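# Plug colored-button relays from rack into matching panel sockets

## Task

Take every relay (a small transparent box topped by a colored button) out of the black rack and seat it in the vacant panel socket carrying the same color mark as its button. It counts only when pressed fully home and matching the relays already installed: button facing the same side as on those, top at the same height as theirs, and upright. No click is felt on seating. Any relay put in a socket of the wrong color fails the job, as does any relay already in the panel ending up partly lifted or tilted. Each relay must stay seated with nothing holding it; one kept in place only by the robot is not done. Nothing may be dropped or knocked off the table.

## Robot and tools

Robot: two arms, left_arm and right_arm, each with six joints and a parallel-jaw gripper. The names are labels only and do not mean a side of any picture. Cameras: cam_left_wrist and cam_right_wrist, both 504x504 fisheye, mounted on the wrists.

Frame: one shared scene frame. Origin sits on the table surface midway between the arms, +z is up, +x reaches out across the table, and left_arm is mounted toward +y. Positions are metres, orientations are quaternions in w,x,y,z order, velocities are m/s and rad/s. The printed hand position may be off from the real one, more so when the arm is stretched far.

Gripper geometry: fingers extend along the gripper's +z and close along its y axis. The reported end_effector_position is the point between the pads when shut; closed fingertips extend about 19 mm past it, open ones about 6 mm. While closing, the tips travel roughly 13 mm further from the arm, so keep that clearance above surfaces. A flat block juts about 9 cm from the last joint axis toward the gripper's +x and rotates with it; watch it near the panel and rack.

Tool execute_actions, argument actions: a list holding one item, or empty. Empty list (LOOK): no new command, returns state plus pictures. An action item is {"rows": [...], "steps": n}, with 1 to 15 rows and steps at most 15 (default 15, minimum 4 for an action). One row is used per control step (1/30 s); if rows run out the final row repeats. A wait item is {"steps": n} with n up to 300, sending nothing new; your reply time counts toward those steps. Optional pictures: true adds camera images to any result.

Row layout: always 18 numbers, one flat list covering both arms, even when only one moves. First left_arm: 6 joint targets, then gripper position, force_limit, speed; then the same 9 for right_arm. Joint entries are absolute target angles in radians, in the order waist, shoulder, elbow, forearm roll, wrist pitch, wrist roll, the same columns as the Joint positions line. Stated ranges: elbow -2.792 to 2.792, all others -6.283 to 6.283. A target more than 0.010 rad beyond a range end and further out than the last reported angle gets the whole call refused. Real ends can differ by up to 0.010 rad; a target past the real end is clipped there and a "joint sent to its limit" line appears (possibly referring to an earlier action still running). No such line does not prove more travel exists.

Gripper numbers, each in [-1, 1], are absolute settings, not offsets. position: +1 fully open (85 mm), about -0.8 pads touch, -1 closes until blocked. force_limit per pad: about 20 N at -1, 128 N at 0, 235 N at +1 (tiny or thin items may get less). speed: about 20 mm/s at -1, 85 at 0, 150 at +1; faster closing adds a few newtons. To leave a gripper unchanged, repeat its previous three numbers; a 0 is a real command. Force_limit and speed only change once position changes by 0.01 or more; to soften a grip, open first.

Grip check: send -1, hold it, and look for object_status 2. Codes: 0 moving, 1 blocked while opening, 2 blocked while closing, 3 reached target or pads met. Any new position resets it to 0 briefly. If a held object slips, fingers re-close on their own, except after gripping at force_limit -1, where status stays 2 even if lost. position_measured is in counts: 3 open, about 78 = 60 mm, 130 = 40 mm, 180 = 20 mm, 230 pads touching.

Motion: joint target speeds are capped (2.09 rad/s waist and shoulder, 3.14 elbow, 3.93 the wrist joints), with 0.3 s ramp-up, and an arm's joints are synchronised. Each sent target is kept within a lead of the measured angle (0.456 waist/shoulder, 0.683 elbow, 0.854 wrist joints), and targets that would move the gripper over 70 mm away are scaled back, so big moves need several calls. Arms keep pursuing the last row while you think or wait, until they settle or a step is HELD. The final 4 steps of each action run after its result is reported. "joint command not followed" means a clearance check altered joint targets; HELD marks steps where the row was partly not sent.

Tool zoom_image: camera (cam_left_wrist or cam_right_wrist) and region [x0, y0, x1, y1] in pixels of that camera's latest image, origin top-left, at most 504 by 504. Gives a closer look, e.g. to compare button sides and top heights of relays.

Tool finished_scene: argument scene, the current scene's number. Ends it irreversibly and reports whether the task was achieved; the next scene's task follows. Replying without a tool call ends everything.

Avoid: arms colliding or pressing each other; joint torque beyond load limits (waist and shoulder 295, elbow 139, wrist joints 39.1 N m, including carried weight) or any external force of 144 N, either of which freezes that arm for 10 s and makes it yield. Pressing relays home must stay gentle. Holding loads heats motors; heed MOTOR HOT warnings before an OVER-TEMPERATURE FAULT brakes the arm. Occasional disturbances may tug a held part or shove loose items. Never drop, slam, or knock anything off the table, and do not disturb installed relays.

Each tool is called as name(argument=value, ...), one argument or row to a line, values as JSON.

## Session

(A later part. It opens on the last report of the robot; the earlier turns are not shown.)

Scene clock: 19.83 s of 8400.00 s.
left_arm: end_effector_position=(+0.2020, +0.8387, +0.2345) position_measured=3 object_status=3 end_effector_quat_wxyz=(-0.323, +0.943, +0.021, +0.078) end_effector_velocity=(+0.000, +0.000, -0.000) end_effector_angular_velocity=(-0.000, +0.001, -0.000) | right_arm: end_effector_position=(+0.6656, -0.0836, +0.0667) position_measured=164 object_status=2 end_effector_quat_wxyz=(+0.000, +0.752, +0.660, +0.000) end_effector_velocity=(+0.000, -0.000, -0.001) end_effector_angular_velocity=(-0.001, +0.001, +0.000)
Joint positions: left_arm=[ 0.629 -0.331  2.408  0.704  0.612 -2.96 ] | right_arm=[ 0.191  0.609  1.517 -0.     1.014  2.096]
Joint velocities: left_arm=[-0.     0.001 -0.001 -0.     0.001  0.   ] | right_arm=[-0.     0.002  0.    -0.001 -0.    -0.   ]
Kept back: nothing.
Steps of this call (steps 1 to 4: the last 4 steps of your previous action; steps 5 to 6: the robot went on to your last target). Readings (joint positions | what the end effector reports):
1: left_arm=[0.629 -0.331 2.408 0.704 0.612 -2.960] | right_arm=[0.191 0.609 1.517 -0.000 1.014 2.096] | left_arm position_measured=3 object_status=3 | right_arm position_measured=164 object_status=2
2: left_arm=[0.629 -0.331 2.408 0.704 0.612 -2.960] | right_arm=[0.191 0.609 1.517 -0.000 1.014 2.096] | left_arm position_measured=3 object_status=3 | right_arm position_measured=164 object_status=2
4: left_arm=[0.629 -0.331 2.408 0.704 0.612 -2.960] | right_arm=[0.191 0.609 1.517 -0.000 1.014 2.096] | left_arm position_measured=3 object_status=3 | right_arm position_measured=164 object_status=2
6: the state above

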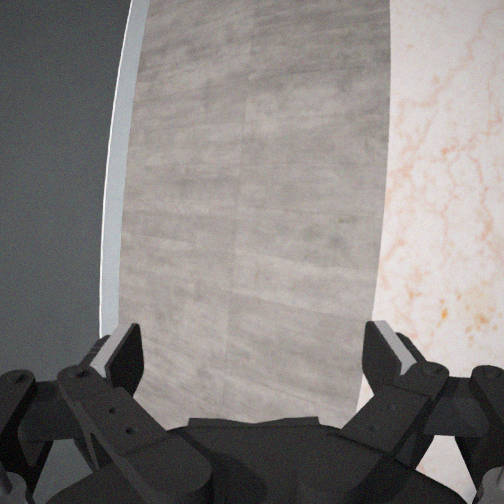

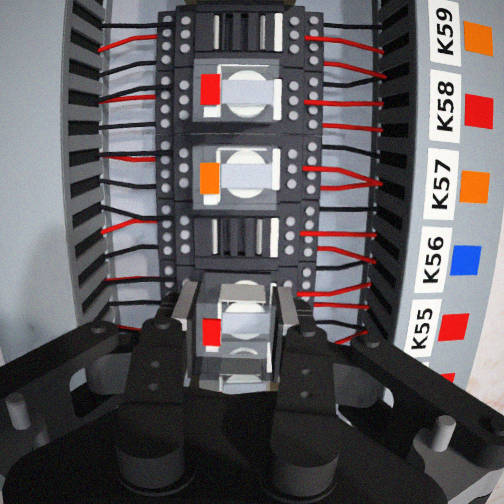

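execute_actions(
  actions=[
    {"rows":[[0.629,-0.331,2.408,0.704,0.612,-2.96,1,0,0,0.1913,0.609,1.5167,0,1.0159,2.0961,-0.3,-0.5,0],[0.629,-0.331,2.408,0.704,0.612,-2.96,1,0,0,0.1913,0.609,1.5167,0,1.0159,2.0961,-0.3,-0.5,0],[0.629,-0.331,2.408,0.704,0.612,-2.96,1,0,0,0.1913,0.609,1.5167,0,1.0159,2.0961,-0.3,-0.5,0],[0.629,-0.331,2.408,0.704,0.612,-2.96,1,0,0,0.1913,0.609,1.5167,0,1.0159,2.0961,-0.3,-0.5,0],[0.629,-0.331,2.408,0.704,0.612,-2.96,1,0,0,0.1913,0.609,1.5167,0,1.0159,2.0961,-0.3,-0.5,0],[0.629,-0.331,2.408,0.704,0.612,-2.96,1,0,0,0.1913,0.609,1.5167,0,1.0159,2.0961,-0.3,-0.5,0],[0.629,-0.331,2.408,0.704,0.612,-2.96,1,0,0,0.1913,0.609,1.5167,0,1.0159,2.0961,-0.3,-0.5,0],[0.629,-0.331,2.408,0.704,0.612,-2.96,1,0,0,0.1913,0.5676,1.4800,0,1.094,2.0961,-0.3,-0.5,0]],"steps":15},
  ],
)

execute_actions(
  actions=[
    {"steps":10},
  ],
  pictures=true,
)

Scene clock: 20.67 s of 8400.00 s.
left_arm: end_effector_position=(+0.2020, +0.8387, +0.2345) position_measured=3 object_status=3 end_effector_quat_wxyz=(-0.323, +0.943, +0.021, +0.078) end_effector_velocity=(+0.001, -0.000, -0.000) end_effector_angular_velocity=(-0.000, -0.001, +0.000) | right_arm: end_effector_position=(+0.6659, -0.0834, +0.1025) position_measured=164 object_status=2 end_effector_quat_wxyz=(-0.000, +0.752, +0.660, -0.001) end_effector_velocity=(+0.042, +0.022, +0.565) end_effector_angular_velocity=(+0.069, -0.135, -0.006)
Joint positions: left_arm=[ 0.629 -0.331  2.408  0.704  0.612 -2.96 ] | right_arm=[0.191 0.582 1.491 0.    1.071 2.096]
Joint velocities: left_arm=[-0.001  0.001 -0.     0.    -0.    -0.002] | right_arm=[ 0.001 -0.437 -0.412  0.013  0.699  0.   ]
Steps of this call (steps 1 to 14: the robot went on to your last target; steps 15 to 25: the first 11 steps of this action). Readings (joint positions | what the end effector reports):
15: left_arm=[0.629 -0.331 2.408 0.704 0.612 -2.960] | right_arm=[0.191 0.610 1.517 -0.000 1.014 2.096] | left_arm position_measured=3 object_status=3 | right_arm position_measured=164 object_status=0
16: left_arm=[0.629 -0.331 2.408 0.704 0.612 -2.960] | right_arm=[0.191 0.610 1.517 -0.000 1.014 2.096] | left_arm position_measured=3 object_status=3 | right_arm position_measured=164 object_status=0
18: left_arm=[0.629 -0.331 2.408 0.704 0.612 -2.960] | right_arm=[0.191 0.610 1.517 -0.000 1.015 2.096] | left_arm position_measured=3 object_status=3 | right_arm position_measured=164 object_status=0
22: left_arm=[0.629 -0.331 2.408 0.704 0.612 -2.960] | right_arm=[0.191 0.609 1.517 -0.000 1.016 2.096] | left_arm position_measured=3 object_status=3 | right_arm position_measured=164 object_status=0
25: the state above

Scene clock: 21.00 s of 8400.00 s.
left_arm: end_effector_position=(+0.2020, +0.8387, +0.2345) position_measured=3 object_status=3 end_effector_quat_wxyz=(-0.323, +0.943, +0.021, +0.078) end_effector_velocity=(+0.000, -0.000, -0.000) end_effector_angular_velocity=(-0.000, -0.000, -0.000) | right_arm: end_effector_position=(+0.6657, -0.0835, +0.1194) position_measured=164 object_status=2 end_effector_quat_wxyz=(-0.000, +0.752, +0.660, -0.000) end_effector_velocity=(+0.000, +0.000, +0.000) end_effector_angular_velocity=(+0.000, -0.001, -0.000)
Joint positions: left_arm=[ 0.629 -0.331  2.408  0.704  0.612 -2.96 ] | right_arm=[0.191 0.568 1.48  0.    1.094 2.096]
Joint velocities: left_arm=[-0.  0.  0. -0. -0. -0.] | right_arm=[-0.     0.    -0.001  0.     0.    -0.   ]
Kept back: nothing.
Steps of this call (steps 1 to 4: the last 4 steps of your previous action; steps 5 to 10: the robot went on to your last target). Readings (joint positions | what the end effector reports):
1: left_arm=[0.629 -0.331 2.408 0.704 0.612 -2.960] | right_arm=[0.191 0.571 1.481 0.000 1.088 2.096] | left_arm position_measured=3 object_status=3 | right_arm position_measured=164 object_status=2
2: left_arm=[0.629 -0.331 2.408 0.704 0.612 -2.960] | right_arm=[0.191 0.568 1.480 0.000 1.093 2.096] | left_arm position_measured=3 object_status=3 | right_arm position_measured=164 object_status=2
4: left_arm=[0.629 -0.331 2.408 0.704 0.612 -2.960] | right_arm=[0.191 0.568 1.480 0.000 1.094 2.096] | left_arm position_measured=3 object_status=3 | right_arm position_measured=164 object_status=2
8: left_arm=[0.629 -0.331 2.408 0.704 0.612 -2.960] | right_arm=[0.191 0.568 1.480 0.000 1.094 2.096] | left_arm position_measured=3 object_status=3 | right_arm position_measured=164 object_status=2
10: the state above

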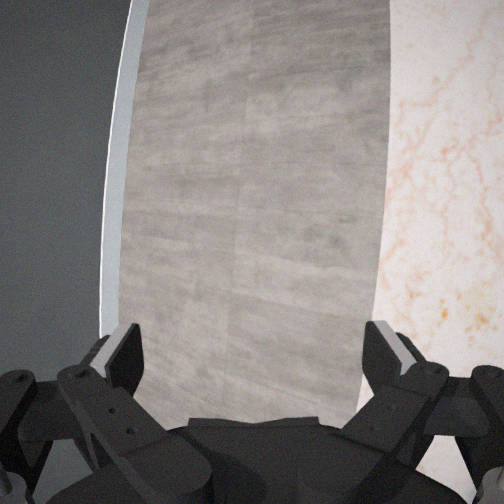

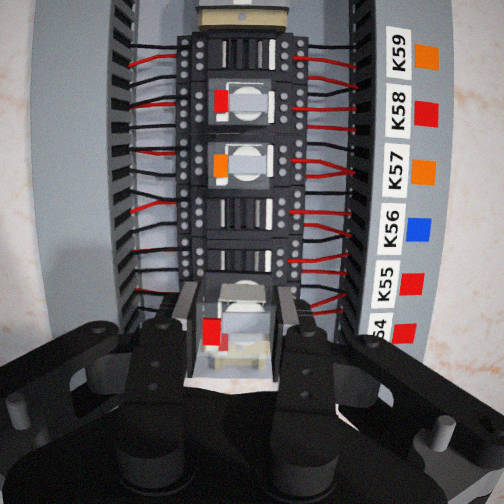

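execute_actions(
  actions=[
    {"rows":[[0.629,-0.331,2.408,0.704,0.612,-2.96,1,0,0,0.1913,0.5941,1.5018,0,1.0457,2.0961,-1,-0.5,0],[0.629,-0.331,2.408,0.704,0.612,-2.96,1,0,0,0.1913,0.5941,1.5018,0,1.0457,2.0961,-1,-0.5,0],[0.629,-0.331,2.408,0.704,0.612,-2.96,1,0,0,0.1913,0.5941,1.5018,0,1.0457,2.0961,-1,-0.5,0],[0.629,-0.331,2.408,0.704,0.612,-2.96,1,0,0,0.1913,0.5941,1.5018,0,1.0457,2.0961,-1,-0.5,0],[0.629,-0.331,2.408,0.704,0.612,-2.96,1,0,0,0.1913,0.5941,1.5018,0,1.0457,2.0961,-1,-0.5,0],[0.629,-0.331,2.408,0.704,0.612,-2.96,1,0,0,0.1913,0.5941,1.5018,0,1.0457,2.0961,-1,-0.5,0],[0.629,-0.331,2.408,0.704,0.612,-2.96,1,0,0,0.1913,0.5971,1.5048,0,1.0397,2.0961,-1,-0.5,0],[0.629,-0.331,2.408,0.704,0.612,-2.96,1,0,0,0.1913,0.5991,1.5068,0,1.0357,2.0961,-1,-0.5,0],[0.629,-0.331,2.408,0.704,0.612,-2.96,1,0,0,0.1913,0.6011,1.5088,0,1.0317,2.0961,-1,-0.5,0],[0.629,-0.331,2.408,0.704,0.612,-2.96,1,0,0,0.1913,0.6031,1.5108,0,1.0277,2.0961,-1,-0.5,0],[0.629,-0.331,2.408,0.704,0.612,-2.96,1,0,0,0.1913,0.6051,1.5128,0,1.0237,2.0961,-1,-0.5,0],[0.629,-0.331,2.408,0.704,0.612,-2.96,1,0,0,0.1913,0.6066,1.5143,0,1.0207,2.0961,-1,-0.5,0],[0.629,-0.331,2.408,0.704,0.612,-2.96,1,0,0,0.1913,0.608,1.5157,0,1.0179,2.0961,-1,-0.5,0],[0.629,-0.331,2.408,0.704,0.612,-2.96,1,0,0,0.1913,0.609,1.5167,0,1.0159,2.0961,-1,-0.5,0],[0.629,-0.331,2.408,0.704,0.612,-2.96,1,0,0,0.1913,0.6098,1.5175,0,1.0143,2.0961,-1,-0.5,0]],"steps":15},
  ],
)

execute_actions(
  actions=[
    {"steps":10},
  ],
  pictures=true,
)

zoom_image(
  camera="cam_right_wrist",
  region=[185,140,295,370],
)

Scene clock: 21.80 s of 8400.00 s.
left_arm: end_effector_position=(+0.2020, +0.8387, +0.2345) position_measured=3 object_status=3 end_effector_quat_wxyz=(-0.323, +0.943, +0.021, +0.078) end_effector_velocity=(+0.000, -0.000, +0.000) end_effector_angular_velocity=(-0.000, +0.001, -0.000) | right_arm: end_effector_position=(+0.6660, -0.0834, +0.0763) position_measured=164 object_status=2 end_effector_quat_wxyz=(+0.000, +0.752, +0.660, +0.000) end_effector_velocity=(-0.003, +0.000, -0.076) end_effector_angular_velocity=(+0.001, -0.002, +0.001)
Joint positions: left_arm=[ 0.629 -0.331  2.408  0.704  0.612 -2.96 ] | right_arm=[ 0.191  0.602  1.51  -0.     1.029  2.096]
Joint velocities: left_arm=[-0.001 -0.    -0.    -0.     0.002 -0.   ] | right_arm=[ 0.002  0.058  0.058  0.001 -0.119  0.   ]
Steps of this call (steps 1 to 13: the robot went on to your last target; steps 14 to 24: the first 11 steps of this action). Readings (joint positions | what the end effector reports):
14: left_arm=[0.629 -0.331 2.408 0.704 0.612 -2.960] | right_arm=[0.191 0.568 1.480 -0.000 1.094 2.096] | left_arm position_measured=3 object_status=3 | right_arm position_measured=164 object_status=0
15: left_arm=[0.629 -0.331 2.408 0.704 0.612 -2.960] | right_arm=[0.191 0.571 1.482 -0.000 1.088 2.096] | left_arm position_measured=3 object_status=3 | right_arm position_measured=164 object_status=0
17: left_arm=[0.629 -0.331 2.408 0.704 0.612 -2.960] | right_arm=[0.191 0.591 1.500 -0.000 1.052 2.096] | left_arm position_measured=3 object_status=3 | right_arm position_measured=164 object_status=0
21: left_arm=[0.629 -0.331 2.408 0.704 0.612 -2.960] | right_arm=[0.191 0.596 1.503 -0.000 1.042 2.096] | left_arm position_measured=3 object_status=3 | right_arm position_measured=164 object_status=2
24: the state above

Scene clock: 22.13 s of 8400.00 s.
left_arm: end_effector_position=(+0.2020, +0.8387, +0.2345) position_measured=3 object_status=3 end_effector_quat_wxyz=(-0.323, +0.943, +0.021, +0.078) end_effector_velocity=(+0.000, -0.000, +0.000) end_effector_angular_velocity=(+0.000, -0.001, +0.001) | right_arm: end_effector_position=(+0.6656, -0.0835, +0.0670) position_measured=164 object_status=2 end_effector_quat_wxyz=(+0.000, +0.752, +0.660, +0.000) end_effector_velocity=(-0.000, +0.000, -0.003) end_effector_angular_velocity=(-0.001, +0.002, +0.000)
Joint positions: left_arm=[ 0.629 -0.331  2.408  0.704  0.612 -2.96 ] | right_arm=[ 0.191  0.609  1.517 -0.     1.015  2.096]
Joint velocities: left_arm=[-0.    -0.    -0.     0.     0.    -0.001] | right_arm=[ 0.     0.003  0.001 -0.    -0.001  0.   ]
Kept back: nothing.
Steps of this call (steps 1 to 4: the last 4 steps of your previous action; steps 5 to 10: the robot went on to your last target). Readings (joint positions | what the end effector reports):
1: left_arm=[0.629 -0.331 2.408 0.704 0.612 -2.960] | right_arm=[0.191 0.604 1.512 -0.000 1.025 2.096] | left_arm position_measured=3 object_status=3 | right_arm position_measured=164 object_status=2
2: left_arm=[0.629 -0.331 2.408 0.704 0.612 -2.960] | right_arm=[0.191 0.606 1.514 -0.000 1.022 2.096] | left_arm position_measured=3 object_status=3 | right_arm position_measured=164 object_status=2
4: left_arm=[0.629 -0.331 2.408 0.704 0.612 -2.960] | right_arm=[0.191 0.609 1.516 -0.000 1.017 2.096] | left_arm position_measured=3 object_status=3 | right_arm position_measured=164 object_status=2
8: left_arm=[0.629 -0.331 2.408 0.704 0.612 -2.960] | right_arm=[0.191 0.609 1.517 -0.000 1.015 2.096] | left_arm position_measured=3 object_status=3 | right_arm position_measured=164 object_status=2
10: the state above

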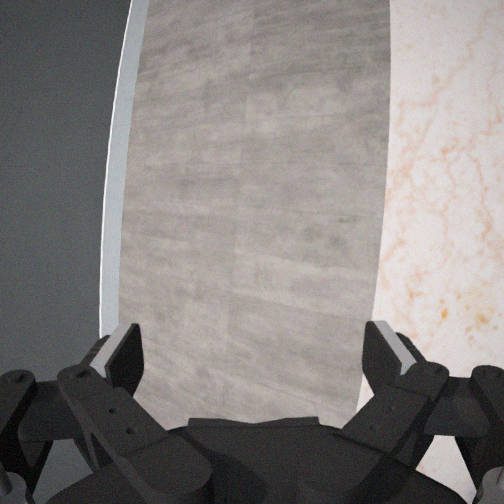

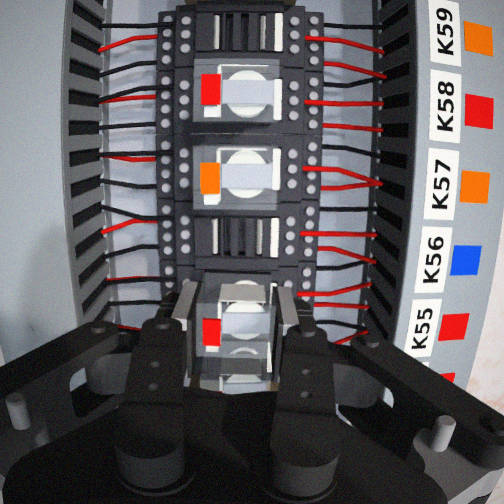

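Region (185, 140, 295, 370) of cam_right_wrist's 504x504 image, scaled by 2.191, with more detail than that image has; it fills the left 241 columns of this view, and the rest is white.

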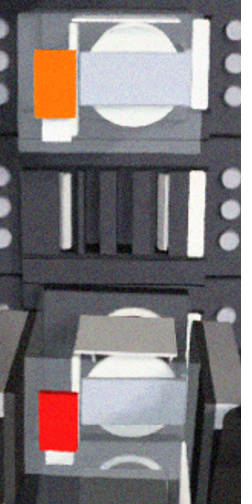

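Release, then lift.

execute_actions(
  actions=[
    {"rows":[[0.629,-0.331,2.408,0.704,0.612,-2.96,1,0,0,0.1913,0.609,1.5167,0,1.0159,2.0961,0.2,-0.5,0.5]],"steps":12},
  ],
)

execute_actions(
  actions=[
    {"rows":[[0.629,-0.331,2.408,0.704,0.612,-2.96,1,0,0,0.1913,0.5676,1.4800,0,1.094,2.0961,0.2,-0.5,0.5]],"steps":15},
  ],
  pictures=true,
)

zoom_image(
  camera="cam_right_wrist",
  region=[140,70,340,400],
)

Scene clock: 22.60 s of 8400.00 s.
left_arm: end_effector_position=(+0.2020, +0.8387, +0.2345) position_measured=3 object_status=3 end_effector_quat_wxyz=(-0.323, +0.943, +0.021, +0.078) end_effector_velocity=(-0.000, -0.000, -0.000) end_effector_angular_velocity=(-0.000, -0.000, +0.001) | right_arm: end_effector_position=(+0.6655, -0.0835, +0.0665) position_measured=113 object_status=0 end_effector_quat_wxyz=(-0.000, +0.752, +0.660, -0.000) end_effector_velocity=(+0.001, +0.001, +0.005) end_effector_angular_velocity=(+0.001, -0.004, +0.001)
Joint positions: left_arm=[ 0.629 -0.331  2.408  0.704  0.612 -2.96 ] | right_arm=[0.191 0.61  1.517 0.    1.015 2.096]
Joint velocities: left_arm=[ 0.     0.     0.    -0.    -0.    -0.001] | right_arm=[ 0.001 -0.005 -0.003 -0.     0.004  0.   ]
Steps of this call (steps 1 to 6: the robot went on to your last target; steps 7 to 14: the first 8 steps of this action). Readings (joint positions | what the end effector reports):
7: left_arm=[0.629 -0.331 2.408 0.704 0.612 -2.960] | right_arm=[0.191 0.609 1.517 -0.000 1.014 2.096] | left_arm position_measured=3 object_status=3 | right_arm position_measured=164 object_status=0
8: left_arm=[0.629 -0.331 2.408 0.704 0.612 -2.960] | right_arm=[0.191 0.610 1.518 0.000 1.014 2.096] | left_arm position_measured=3 object_status=3 | right_arm position_measured=164 object_status=0
10: left_arm=[0.629 -0.331 2.408 0.704 0.612 -2.960] | right_arm=[0.191 0.610 1.517 0.000 1.014 2.096] | left_arm position_measured=3 object_status=3 | right_arm position_measured=151 object_status=0
14: the state above

Scene clock: 23.10 s of 8400.00 s.
left_arm: end_effector_position=(+0.2020, +0.8387, +0.2345) position_measured=3 object_status=3 end_effector_quat_wxyz=(-0.323, +0.943, +0.021, +0.078) end_effector_velocity=(+0.000, -0.000, +0.000) end_effector_angular_velocity=(+0.000, -0.000, -0.000) | right_arm: end_effector_position=(+0.6656, -0.0835, +0.1197) position_measured=104 object_status=3 end_effector_quat_wxyz=(-0.000, +0.752, +0.660, +0.000) end_effector_velocity=(+0.001, +0.000, -0.001) end_effector_angular_velocity=(-0.001, +0.000, +0.001)
Joint positions: left_arm=[ 0.629 -0.331  2.408  0.704  0.612 -2.96 ] | right_arm=[0.191 0.567 1.48  0.    1.094 2.096]
Joint velocities: left_arm=[-0.001 -0.    -0.     0.     0.001 -0.   ] | right_arm=[ 0.     0.002 -0.002 -0.001  0.     0.   ]
Steps of this call (steps 1 to 4: the last 4 steps of your previous action; steps 5 to 15: the first 11 steps of this action). Readings (joint positions | what the end effector reports):
5: left_arm=[0.629 -0.331 2.408 0.704 0.612 -2.960] | right_arm=[0.191 0.609 1.517 0.000 1.016 2.096] | left_arm position_measured=3 object_status=3 | right_arm position_measured=104 object_status=0
6: left_arm=[0.629 -0.331 2.408 0.704 0.612 -2.960] | right_arm=[0.191 0.606 1.514 -0.000 1.023 2.096] | left_arm position_measured=3 object_status=3 | right_arm position_measured=104 object_status=0
8: left_arm=[0.629 -0.331 2.408 0.704 0.612 -2.960] | right_arm=[0.191 0.580 1.490 -0.000 1.071 2.096] | left_arm position_measured=3 object_status=3 | right_arm position_measured=104 object_status=0
12: left_arm=[0.629 -0.331 2.408 0.704 0.612 -2.960] | right_arm=[0.191 0.567 1.480 0.000 1.094 2.096] | left_arm position_measured=3 object_status=3 | right_arm position_measured=104 object_status=3
15: the state above

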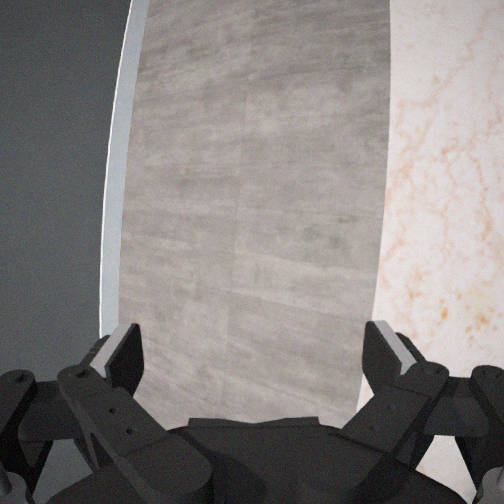

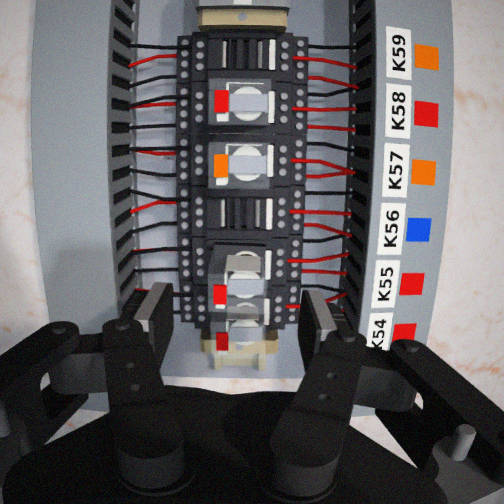

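Region (140, 70, 340, 400) of cam_right_wrist's 504x504 image, scaled by 1.527, with more detail than that image has; it fills the left 305 columns of this view, and the rest is white.

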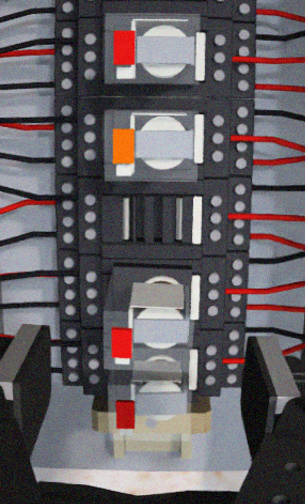

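zoom_image(
  camera="cam_right_wrist",
  region=[180,200,310,380],
)

Region (180, 200, 310, 380) of cam_right_wrist's 504x504 image, scaled by 2.800, with more detail than that image has.

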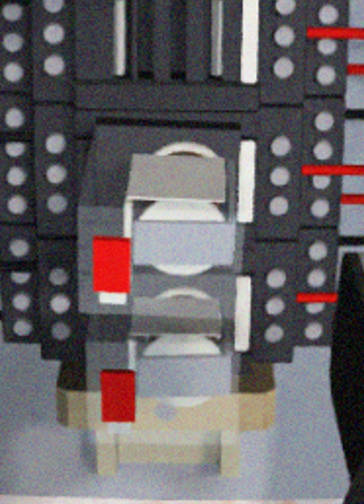

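execute_actions(
  actions=[
    {"rows":[[0.629,-0.331,2.408,0.704,0.612,-2.96,1,0,0,0.1895,0.5713,1.4738,0,1.0965,2.0943,-1,0,1]],"steps":15},
  ],
)

execute_actions(
  actions=[
    {"rows":[[0.629,-0.331,2.408,0.704,0.612,-2.96,1,0,0,0.1895,0.5923,1.4948,0,1.0545,2.0943,-1,0,1]],"steps":14},
  ],
  pictures=true,
)

Scene clock: 23.90 s of 8400.00 s.
left_arm: end_effector_position=(+0.2020, +0.8387, +0.2345) position_measured=3 object_status=3 end_effector_quat_wxyz=(-0.323, +0.943, +0.021, +0.078) end_effector_velocity=(-0.001, +0.000, -0.001) end_effector_angular_velocity=(-0.001, +0.001, +0.001) | right_arm: end_effector_position=(+0.6687, -0.0839, +0.1195) position_measured=210 object_status=0 end_effector_quat_wxyz=(+0.000, +0.752, +0.660, -0.000) end_effector_velocity=(+0.000, -0.001, -0.001) end_effector_angular_velocity=(-0.000, +0.001, -0.000)
Joint positions: left_arm=[ 0.629 -0.331  2.408  0.704  0.612 -2.96 ] | right_arm=[ 0.19   0.571  1.474 -0.     1.097  2.094]
Joint velocities: left_arm=[0.001 0.    0.001 0.    0.    0.001] | right_arm=[-0.001  0.001 -0.    -0.     0.    -0.   ]
Steps of this call (steps 1 to 4: the last 4 steps of your previous action; steps 5 to 13: the robot went on to your last target; steps 14 to 24: the first 11 steps of this action). Readings (joint positions | what the end effector reports):
14: left_arm=[0.629 -0.331 2.408 0.704 0.612 -2.960] | right_arm=[0.191 0.568 1.480 -0.000 1.094 2.096] | left_arm position_measured=3 object_status=3 | right_arm position_measured=104 object_status=0
15: left_arm=[0.629 -0.331 2.408 0.704 0.612 -2.960] | right_arm=[0.191 0.570 1.476 -0.000 1.096 2.095] | left_arm position_measured=3 object_status=3 | right_arm position_measured=105 object_status=0
17: left_arm=[0.629 -0.331 2.408 0.704 0.612 -2.960] | right_arm=[0.190 0.571 1.474 -0.000 1.096 2.094] | left_arm position_measured=3 object_status=3 | right_arm position_measured=121 object_status=0
21: left_arm=[0.629 -0.331 2.408 0.704 0.612 -2.960] | right_arm=[0.190 0.571 1.474 -0.000 1.097 2.094] | left_arm position_measured=3 object_status=3 | right_arm position_measured=171 object_status=0
24: the state above

Scene clock: 34.23 s of 8400.00 s.
left_arm: end_effector_position=(+0.2020, +0.8387, +0.2345) position_measured=3 object_status=3 end_effector_quat_wxyz=(-0.323, +0.943, +0.021, +0.078) end_effector_velocity=(+0.000, -0.000, -0.000) end_effector_angular_velocity=(-0.000, +0.000, -0.001) | right_arm: end_effector_position=(+0.6683, -0.0845, +0.0923) position_measured=232 object_status=3 end_effector_quat_wxyz=(+0.000, +0.751, +0.660, -0.001) end_effector_velocity=(+0.000, -0.000, -0.001) end_effector_angular_velocity=(-0.000, +0.001, -0.000)
Joint positions: left_arm=[ 0.629 -0.331  2.408  0.704  0.612 -2.96 ] | right_arm=[ 0.189  0.592  1.494 -0.001  1.057  2.094]
Joint velocities: left_arm=[-0.001 -0.     0.001  0.    -0.     0.   ] | right_arm=[-0.     0.001 -0.     0.     0.    -0.   ]
FORCE FAULT: contact force on the right arm reached its limit, and that arm stopped for 10 seconds. The contact can be on any part of that arm, not only on its tool. That arm's remaining commands of this call were not run. That arm holds still and accepts commands again. Move the arm away from the contact; if what it grips holds it there, let go first. Pushing or pulling that hard again can fault the arm again.
Kept back: nothing.
The stop of the right arm began at step 10 of this call (marked STOPPED below). From that step on that arm followed nothing that you had sent. 9 of its steps, steps kept back included, did not run and will not run. The other arm was sent all steps of this action in this call, none kept back. Nothing is kept back now, and the robot has no last target.
Steps of this call (steps 1 to 4: the last 4 steps of your previous action; steps 5 to 14: the first 10 steps of this action; steps 15 to 18: the last 4 steps of this action, not kept back; steps 19 to 310: the stop continued). Readings (joint positions | what the end effector reports):
5: left_arm=[0.629 -0.331 2.408 0.704 0.612 -2.960] | right_arm=[0.190 0.571 1.474 -0.000 1.097 2.094] | left_arm position_measured=3 object_status=3 | right_arm position_measured=232 object_status=0
6: left_arm=[0.629 -0.331 2.408 0.704 0.612 -2.960] | right_arm=[0.190 0.574 1.477 -0.000 1.090 2.094] | left_arm position_measured=3 object_status=3 | right_arm position_measured=232 object_status=0
8: left_arm=[0.629 -0.331 2.408 0.704 0.612 -2.960] | right_arm=[0.189 0.591 1.494 -0.000 1.059 2.094] | left_arm position_measured=3 object_status=3 | right_arm position_measured=232 object_status=3
10: left_arm=[0.629 -0.331 2.408 0.704 0.612 -2.960] | right_arm=[0.189 0.592 1.494 -0.001 1.057 2.094] | left_arm position_measured=3 object_status=3 | right_arm position_measured=232 object_status=3 STOPPED (the right arm)
12: left_arm=[0.629 -0.331 2.408 0.704 0.612 -2.960] | right_arm=[0.189 0.592 1.494 -0.001 1.057 2.094] | left_arm position_measured=3 object_status=3 | right_arm position_measured=232 object_status=3
310: the state above

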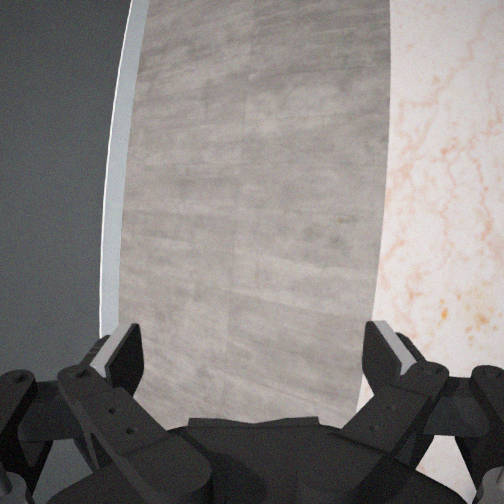

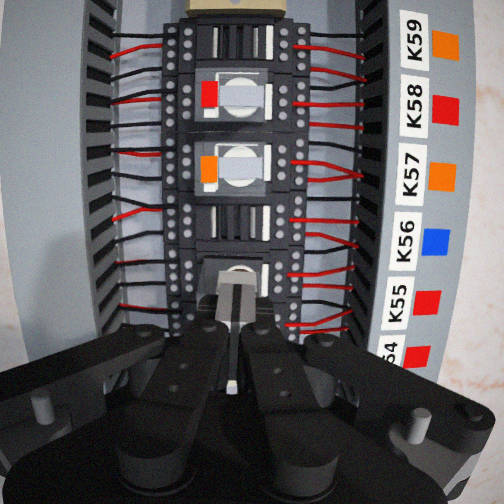

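execute_actions(
  actions=[
    {"rows":[[0.629,-0.331,2.408,0.704,0.612,-2.96,1,0,0,0.1913,0.5676,1.4800,0,1.094,2.0961,0.2,-0.5,0.5]],"steps":15},
  ],
  pictures=true,
)

zoom_image(
  camera="cam_right_wrist",
  region=[140,70,340,400],
)

Scene clock: 34.77 s of 8400.00 s.
left_arm: end_effector_position=(+0.2020, +0.8387, +0.2345) position_measured=3 object_status=3 end_effector_quat_wxyz=(-0.323, +0.943, +0.021, +0.078) end_effector_velocity=(+0.000, -0.000, +0.000) end_effector_angular_velocity=(+0.000, -0.001, -0.002) | right_arm: end_effector_position=(+0.6656, -0.0835, +0.1197) position_measured=149 object_status=0 end_effector_quat_wxyz=(+0.000, +0.752, +0.660, +0.000) end_effector_velocity=(-0.000, -0.000, -0.000) end_effector_angular_velocity=(-0.001, +0.000, +0.000)
Joint positions: left_arm=[ 0.629 -0.331  2.408  0.704  0.612 -2.96 ] | right_arm=[0.191 0.567 1.48  0.    1.094 2.096]
Joint velocities: left_arm=[-0.001 -0.     0.    -0.    -0.001  0.   ] | right_arm=[ 0.     0.    -0.    -0.001  0.     0.   ]
Steps of this call (steps 1 to 5: nothing new was sent; steps 6 to 16: the first 11 steps of this action). Readings (joint positions | what the end effector reports):
6: left_arm=[0.629 -0.331 2.408 0.704 0.612 -2.960] | right_arm=[0.189 0.592 1.494 -0.001 1.057 2.094] | left_arm position_measured=3 object_status=3 | right_arm position_measured=232 object_status=0
7: left_arm=[0.629 -0.331 2.408 0.704 0.612 -2.960] | right_arm=[0.190 0.589 1.493 -0.001 1.062 2.094] | left_arm position_measured=3 object_status=3 | right_arm position_measured=232 object_status=0
9: left_arm=[0.629 -0.331 2.408 0.704 0.612 -2.960] | right_arm=[0.191 0.570 1.481 0.000 1.090 2.096] | left_arm position_measured=3 object_status=3 | right_arm position_measured=219 object_status=0
13: left_arm=[0.629 -0.331 2.408 0.704 0.612 -2.960] | right_arm=[0.191 0.567 1.480 0.000 1.094 2.096] | left_arm position_measured=3 object_status=3 | right_arm position_measured=180 object_status=0
16: the state above

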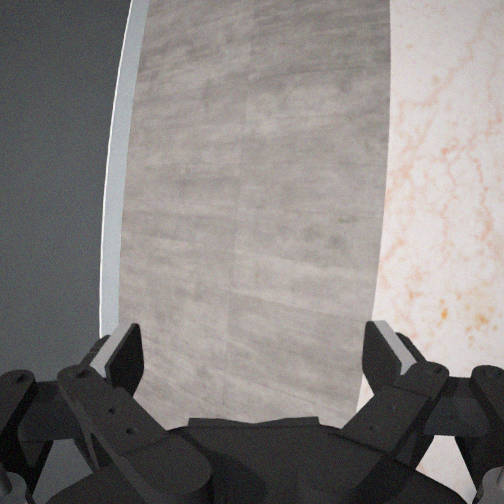

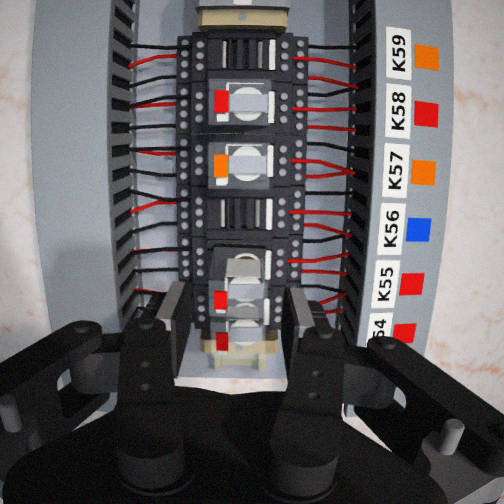

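Region (140, 70, 340, 400) of cam_right_wrist's 504x504 image, scaled by 1.527, with more detail than that image has; it fills the left 305 columns of this view, and the rest is white.

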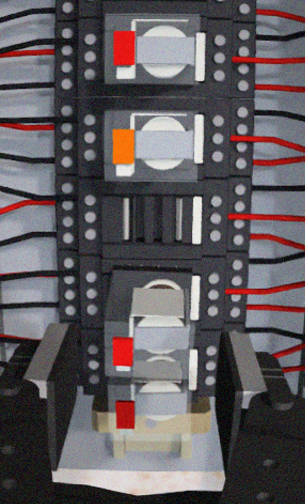

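execute_actions(
  actions=[
    {"rows":[[0.629,-0.331,2.408,0.704,0.612,-2.96,1,0,0,0.1913,0.545,1.46,0,1.1366,2.0961,0.2,-0.5,0.5],[0.629,-0.331,2.408,0.704,0.612,-2.96,1,0,0,0.1913,0.545,1.46,0,1.1366,2.0961,0.2,-0.5,0.5],[0.629,-0.331,2.408,0.704,0.612,-2.96,1,0,0,0.1913,0.545,1.46,0,1.1366,2.0961,0.2,-0.5,0.5],[0.629,-0.331,2.408,0.704,0.612,-2.96,1,0,0,0.1208,0.4974,1.5337,0,1.1105,2.0256,0.2,-0.5,0.5]],"steps":15},
  ],
)

execute_actions(
  actions=[
    {"steps":8},
  ],
  pictures=true,
)

zoom_image(
  camera="cam_right_wrist",
  region=[160,20,330,280],
)

Scene clock: 35.53 s of 8400.00 s.
left_arm: end_effector_position=(+0.2020, +0.8387, +0.2345) position_measured=3 object_status=3 end_effector_quat_wxyz=(-0.323, +0.943, +0.021, +0.078) end_effector_velocity=(+0.000, -0.000, +0.000) end_effector_angular_velocity=(-0.000, +0.000, +0.001) | right_arm: end_effector_position=(+0.6571, -0.1481, +0.1498) position_measured=104 object_status=3 end_effector_quat_wxyz=(+0.000, +0.752, +0.660, -0.000) end_effector_velocity=(+0.001, +0.003, +0.001) end_effector_angular_velocity=(+0.002, -0.007, +0.010)
Joint positions: left_arm=[ 0.629 -0.331  2.408  0.704  0.612 -2.96 ] | right_arm=[ 0.121  0.498  1.533 -0.     1.111  2.026]
Joint velocities: left_arm=[-0.001  0.    -0.    -0.     0.001 -0.001] | right_arm=[ 0.003 -0.002  0.001  0.    -0.006 -0.007]
Steps of this call (steps 1 to 4: the last 4 steps of your previous action; steps 5 to 12: the robot went on to your last target; steps 13 to 23: the first 11 steps of this action). Readings (joint positions | what the end effector reports):
13: left_arm=[0.629 -0.331 2.408 0.704 0.612 -2.960] | right_arm=[0.191 0.568 1.480 -0.000 1.094 2.096] | left_arm position_measured=3 object_status=3 | right_arm position_measured=104 object_status=0
14: left_arm=[0.629 -0.331 2.408 0.704 0.612 -2.960] | right_arm=[0.191 0.565 1.477 -0.000 1.101 2.096] | left_arm position_measured=3 object_status=3 | right_arm position_measured=104 object_status=0
16: left_arm=[0.629 -0.331 2.408 0.704 0.612 -2.960] | right_arm=[0.191 0.547 1.460 0.000 1.133 2.096] | left_arm position_measured=3 object_status=3 | right_arm position_measured=104 object_status=3
20: left_arm=[0.629 -0.331 2.408 0.704 0.612 -2.960] | right_arm=[0.139 0.506 1.512 0.000 1.119 2.044] | left_arm position_measured=3 object_status=3 | right_arm position_measured=104 object_status=3
23: the state above

Scene clock: 35.80 s of 8400.00 s.
left_arm: end_effector_position=(+0.2020, +0.8387, +0.2345) position_measured=3 object_status=3 end_effector_quat_wxyz=(-0.323, +0.943, +0.021, +0.078) end_effector_velocity=(+0.000, +0.000, +0.000) end_effector_angular_velocity=(+0.001, -0.001, -0.001) | right_arm: end_effector_position=(+0.6570, -0.1480, +0.1498) position_measured=104 object_status=3 end_effector_quat_wxyz=(-0.000, +0.752, +0.660, -0.000) end_effector_velocity=(+0.000, -0.000, +0.000) end_effector_angular_velocity=(+0.000, -0.000, +0.000)
Joint positions: left_arm=[ 0.629 -0.331  2.408  0.704  0.612 -2.96 ] | right_arm=[ 0.121  0.497  1.534 -0.     1.111  2.026]
Joint velocities: left_arm=[ 0.    -0.    -0.    -0.    -0.001  0.001] | right_arm=[-0. -0.  0. -0. -0. -0.]
Kept back: nothing.
Steps of this call (steps 1 to 4: the last 4 steps of your previous action; steps 5 to 8: the robot went on to your last target). Readings (joint positions | what the end effector reports):
1: left_arm=[0.629 -0.331 2.408 0.704 0.612 -2.960] | right_arm=[0.121 0.498 1.533 -0.000 1.111 2.026] | left_arm position_measured=3 object_status=3 | right_arm position_measured=104 object_status=3
2: left_arm=[0.629 -0.331 2.408 0.704 0.612 -2.960] | right_arm=[0.121 0.498 1.534 -0.000 1.111 2.026] | left_arm position_measured=3 object_status=3 | right_arm position_measured=104 object_status=3
4: left_arm=[0.629 -0.331 2.408 0.704 0.612 -2.960] | right_arm=[0.121 0.498 1.534 -0.000 1.111 2.026] | left_arm position_measured=3 object_status=3 | right_arm position_measured=104 object_status=3
8: the state above

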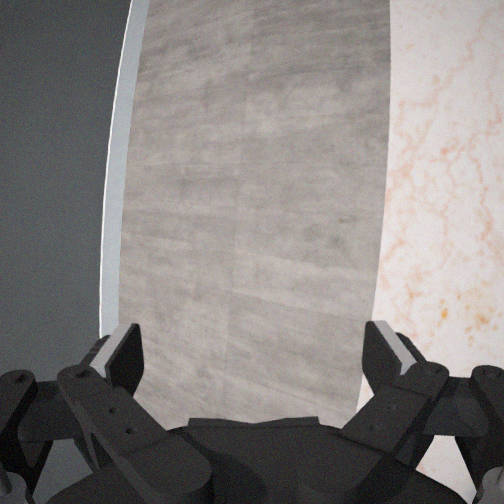

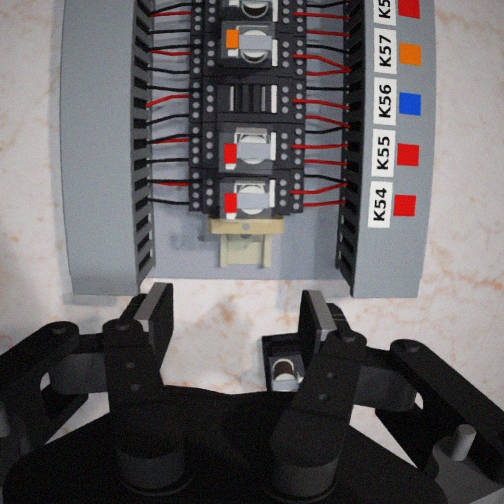

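Region (160, 20, 330, 280) of cam_right_wrist's 504x504 image, scaled by 1.938, with more detail than that image has; it fills the left 330 columns of this view, and the rest is white.

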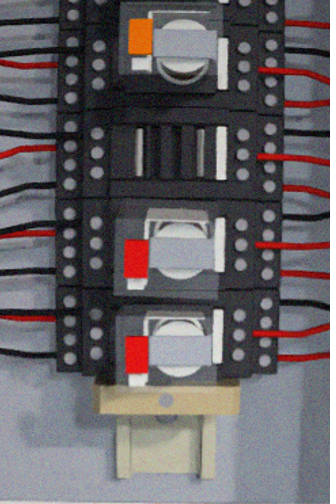

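execute_actions(
  actions=[],
)

Scene clock: 36.33 s of 8400.00 s.
left_arm: end_effector_position=(+0.2020, +0.8387, +0.2345) position_measured=3 object_status=3 end_effector_quat_wxyz=(-0.323, +0.943, +0.021, +0.078) end_effector_velocity=(+0.000, -0.000, -0.001) end_effector_angular_velocity=(-0.001, +0.000, -0.001) | right_arm: end_effector_position=(+0.6570, -0.1480, +0.1499) position_measured=104 object_status=3 end_effector_quat_wxyz=(-0.000, +0.752, +0.660, -0.000) end_effector_velocity=(+0.001, -0.001, -0.001) end_effector_angular_velocity=(-0.000, +0.000, -0.001)
Joint positions: left_arm=[ 0.629 -0.331  2.408  0.704  0.612 -2.96 ] | right_arm=[0.121 0.497 1.534 0.    1.111 2.026]
Joint velocities: left_arm=[-0.001  0.     0.001  0.    -0.    -0.   ] | right_arm=[-0.001  0.001 -0.    -0.     0.    -0.   ]
Kept back: nothing.
Steps of this call (steps 1 to 15: the robot went on to your last target; step 16: nothing new was sent). Readings (joint positions | what the end effector reports):
1: left_arm=[0.629 -0.331 2.408 0.704 0.612 -2.960] | right_arm=[0.121 0.497 1.534 -0.000 1.111 2.026] | left_arm position_measured=3 object_status=3 | right_arm position_measured=104 object_status=3
2: left_arm=[0.629 -0.331 2.408 0.704 0.612 -2.960] | right_arm=[0.121 0.497 1.534 -0.000 1.111 2.026] | left_arm position_measured=3 object_status=3 | right_arm position_measured=104 object_status=3
4: left_arm=[0.629 -0.331 2.408 0.704 0.612 -2.960] | right_arm=[0.121 0.497 1.534 -0.000 1.111 2.026] | left_arm position_measured=3 object_status=3 | right_arm position_measured=104 object_status=3
8: left_arm=[0.629 -0.331 2.408 0.704 0.612 -2.960] | right_arm=[0.121 0.497 1.534 -0.000 1.111 2.026] | left_arm position_measured=3 object_status=3 | right_arm position_measured=104 object_status=3
16: the state above
All arms were judged still, so your last target was given up. Only a new action makes them travel on or press farther. Fingers that are still opening or closing keep moving.

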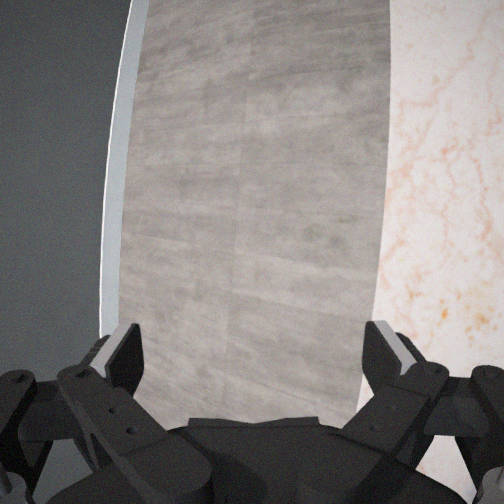

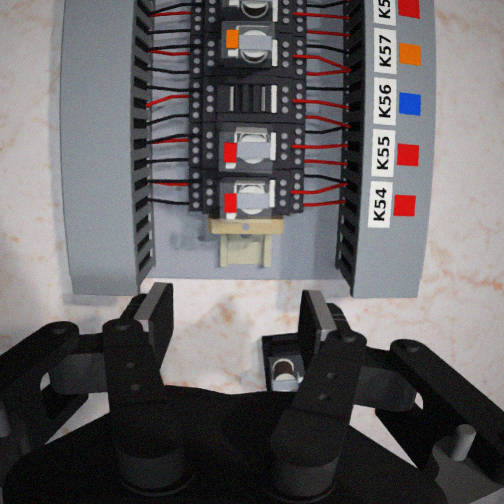

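execute_actions(
  actions=[
    {"rows":[[0.629,-0.331,2.408,0.704,0.612,-2.96,1,0,0,-0.0186,0.4897,1.5436,0,1.1083,-1.3854,1,-0.5,0.5]],"steps":15},
  ],
)

execute_actions(
  actions=[
    {"steps":30},
  ],
  pictures=true,
)

Scene clock: 37.07 s of 8400.00 s.
left_arm: end_effector_position=(+0.2020, +0.8387, +0.2345) position_measured=3 object_status=3 end_effector_quat_wxyz=(-0.323, +0.943, +0.021, +0.078) end_effector_velocity=(-0.000, +0.000, +0.000) end_effector_angular_velocity=(+0.000, -0.000, +0.001) | right_arm: end_effector_position=(+0.6774, -0.2194, +0.1506) position_measured=21 object_status=0 end_effector_quat_wxyz=(-0.000, +0.517, +0.856, +0.000) end_effector_velocity=(+0.056, -0.238, +0.002) end_effector_angular_velocity=(+0.000, +0.001, +3.502)
Joint positions: left_arm=[ 0.629 -0.331  2.408  0.704  0.612 -2.96 ] | right_arm=[0.027 0.492 1.54  0.    1.109 1.318]
Joint velocities: left_arm=[ 0.001  0.    -0.    -0.    -0.     0.   ] | right_arm=[-0.308 -0.016  0.022  0.    -0.005 -3.81 ]
Steps of this call (steps 1 to 11: nothing new was sent; steps 12 to 22: the first 11 steps of this action). Readings (joint positions | what the end effector reports):
12: left_arm=[0.629 -0.331 2.408 0.704 0.612 -2.960] | right_arm=[0.121 0.497 1.534 0.000 1.110 2.025] | left_arm position_measured=3 object_status=3 | right_arm position_measured=104 object_status=0
13: left_arm=[0.629 -0.331 2.408 0.704 0.612 -2.960] | right_arm=[0.120 0.497 1.534 0.000 1.110 2.018] | left_arm position_measured=3 object_status=3 | right_arm position_measured=103 object_status=0
15: left_arm=[0.629 -0.331 2.408 0.704 0.612 -2.960] | right_arm=[0.111 0.497 1.534 0.000 1.110 1.962] | left_arm position_measured=3 object_status=3 | right_arm position_measured=90 object_status=0
19: left_arm=[0.629 -0.331 2.408 0.704 0.612 -2.960] | right_arm=[0.065 0.494 1.538 0.000 1.110 1.677] | left_arm position_measured=3 object_status=3 | right_arm position_measured=52 object_status=0
22: the state above

Scene clock: 38.07 s of 8400.00 s.
left_arm: end_effector_position=(+0.2020, +0.8387, +0.2345) position_measured=3 object_status=3 end_effector_quat_wxyz=(-0.323, +0.943, +0.021, +0.078) end_effector_velocity=(-0.001, +0.000, -0.000) end_effector_angular_velocity=(-0.000, +0.002, +0.000) | right_arm: end_effector_position=(+0.6850, -0.2551, +0.1510) position_measured=3 object_status=3 end_effector_quat_wxyz=(+0.000, -0.707, +0.707, +0.000) end_effector_velocity=(-0.000, +0.000, +0.000) end_effector_angular_velocity=(-0.000, -0.001, +0.002)
Joint positions: left_arm=[ 0.629 -0.331  2.408  0.704  0.612 -2.96 ] | right_arm=[-0.019  0.49   1.544  0.     1.108 -1.385]
Joint velocities: left_arm=[ 0.001  0.    -0.    -0.     0.001  0.002] | right_arm=[ 0.    -0.    -0.    -0.     0.    -0.002]
Kept back: nothing.
Steps of this call (steps 1 to 4: the last 4 steps of your previous action; steps 5 to 30: the robot went on to your last target). Readings (joint positions | what the end effector reports):
1: left_arm=[0.629 -0.331 2.408 0.704 0.612 -2.960] | right_arm=[0.018 0.492 1.541 0.000 1.109 1.190] | left_arm position_measured=3 object_status=3 | right_arm position_measured=13 object_status=0
2: left_arm=[0.629 -0.331 2.408 0.704 0.612 -2.960] | right_arm=[0.011 0.491 1.542 0.000 1.109 1.061] | left_arm position_measured=3 object_status=3 | right_arm position_measured=8 object_status=0
4: left_arm=[0.629 -0.331 2.408 0.704 0.612 -2.960] | right_arm=[-0.000 0.491 1.542 0.000 1.109 0.805] | left_arm position_measured=3 object_status=3 | right_arm position_measured=4 object_status=0
8: left_arm=[0.629 -0.331 2.408 0.704 0.612 -2.960] | right_arm=[-0.011 0.490 1.543 0.000 1.108 0.292] | left_arm position_measured=3 object_status=3 | right_arm position_measured=3 object_status=0
30: the state above

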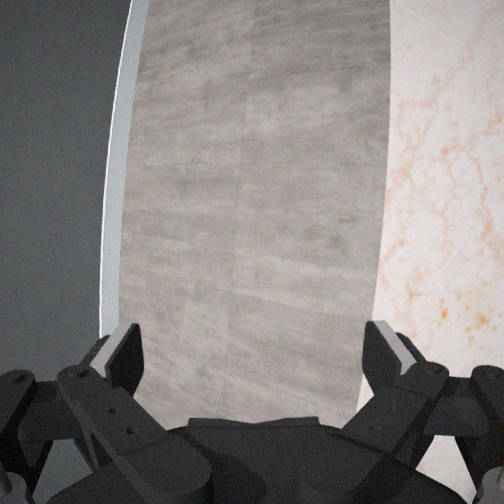

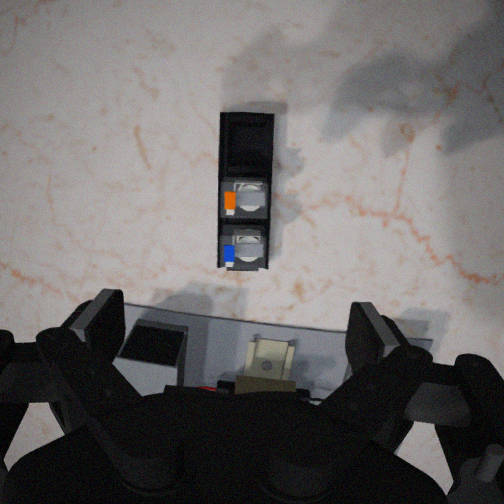

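execute_actions(
  actions=[
    {"rows":[[0.629,-0.331,2.408,0.704,0.612,-2.96,1,0,0,-0.0186,0.5495,1.5925,0,0.9996,-1.3854,1,-0.5,0.5]],"steps":15},
  ],
)

execute_actions(
  actions=[
    {"steps":8},
  ],
  pictures=true,
)

Scene clock: 38.83 s of 8400.00 s.
left_arm: end_effector_position=(+0.2020, +0.8387, +0.2345) position_measured=3 object_status=3 end_effector_quat_wxyz=(-0.323, +0.943, +0.021, +0.078) end_effector_velocity=(+0.001, -0.000, +0.001) end_effector_angular_velocity=(+0.001, -0.000, -0.002) | right_arm: end_effector_position=(+0.6873, -0.2547, +0.0798) position_measured=3 object_status=3 end_effector_quat_wxyz=(-0.000, -0.707, +0.707, -0.000) end_effector_velocity=(-0.000, +0.000, +0.000) end_effector_angular_velocity=(+0.001, -0.001, -0.000)
Joint positions: left_arm=[ 0.629 -0.331  2.408  0.704  0.612 -2.96 ] | right_arm=[-0.019  0.55   1.592 -0.     1.    -1.385]
Joint velocities: left_arm=[-0.002  0.    -0.001 -0.    -0.     0.   ] | right_arm=[-0.    -0.001  0.     0.    -0.     0.   ]
Steps of this call (steps 1 to 12: the robot went on to your last target; steps 13 to 23: the first 11 steps of this action). Readings (joint positions | what the end effector reports):
13: left_arm=[0.629 -0.331 2.408 0.704 0.612 -2.960] | right_arm=[-0.019 0.490 1.544 -0.000 1.108 -1.385] | left_arm position_measured=3 object_status=3 | right_arm position_measured=3 object_status=3
14: left_arm=[0.629 -0.331 2.408 0.704 0.612 -2.960] | right_arm=[-0.019 0.493 1.546 0.000 1.101 -1.385] | left_arm position_measured=3 object_status=3 | right_arm position_measured=3 object_status=3
16: left_arm=[0.629 -0.331 2.408 0.704 0.612 -2.960] | right_arm=[-0.019 0.521 1.570 0.000 1.049 -1.385] | left_arm position_measured=3 object_status=3 | right_arm position_measured=3 object_status=3
20: left_arm=[0.629 -0.331 2.408 0.704 0.612 -2.960] | right_arm=[-0.019 0.550 1.592 -0.000 1.000 -1.385] | left_arm position_measured=3 object_status=3 | right_arm position_measured=3 object_status=3
23: the state above

Scene clock: 39.10 s of 8400.00 s.
left_arm: end_effector_position=(+0.2020, +0.8387, +0.2345) position_measured=3 object_status=3 end_effector_quat_wxyz=(-0.323, +0.943, +0.021, +0.078) end_effector_velocity=(+0.000, -0.000, +0.000) end_effector_angular_velocity=(+0.000, -0.002, +0.001) | right_arm: end_effector_position=(+0.6871, -0.2547, +0.0798) position_measured=3 object_status=3 end_effector_quat_wxyz=(-0.000, -0.707, +0.707, +0.000) end_effector_velocity=(-0.000, +0.000, +0.001) end_effector_angular_velocity=(-0.000, -0.001, +0.001)
Joint positions: left_arm=[ 0.629 -0.331  2.408  0.704  0.612 -2.96 ] | right_arm=[-0.019  0.55   1.592 -0.     1.    -1.385]
Joint velocities: left_arm=[-0.001 -0.    -0.    -0.    -0.    -0.002] | right_arm=[ 0.    -0.001  0.    -0.001 -0.    -0.   ]
Kept back: nothing.
Steps of this call (steps 1 to 4: the last 4 steps of your previous action; steps 5 to 8: the robot went on to your last target). Readings (joint positions | what the end effector reports):
1: left_arm=[0.629 -0.331 2.408 0.704 0.612 -2.960] | right_arm=[-0.019 0.550 1.592 -0.000 1.000 -1.385] | left_arm position_measured=3 object_status=3 | right_arm position_measured=3 object_status=3
2: left_arm=[0.629 -0.331 2.408 0.704 0.612 -2.960] | right_arm=[-0.019 0.550 1.592 -0.000 1.000 -1.385] | left_arm position_measured=3 object_status=3 | right_arm position_measured=3 object_status=3
4: left_arm=[0.629 -0.331 2.408 0.704 0.612 -2.960] | right_arm=[-0.019 0.550 1.592 -0.000 1.000 -1.385] | left_arm position_measured=3 object_status=3 | right_arm position_measured=3 object_status=3
8: the state above

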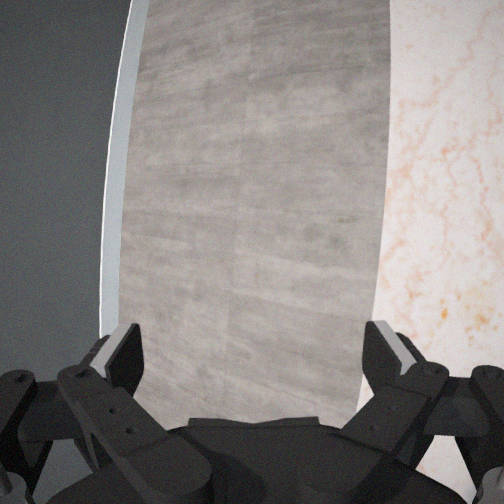

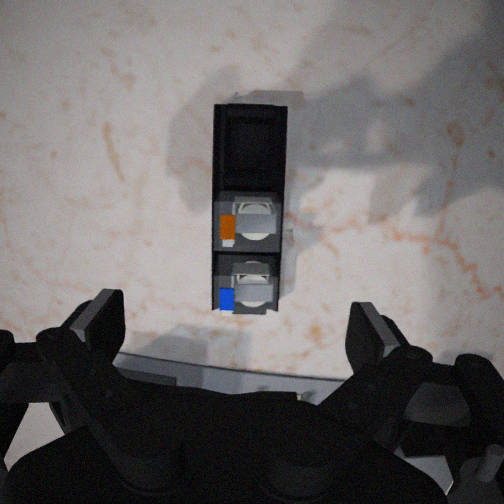

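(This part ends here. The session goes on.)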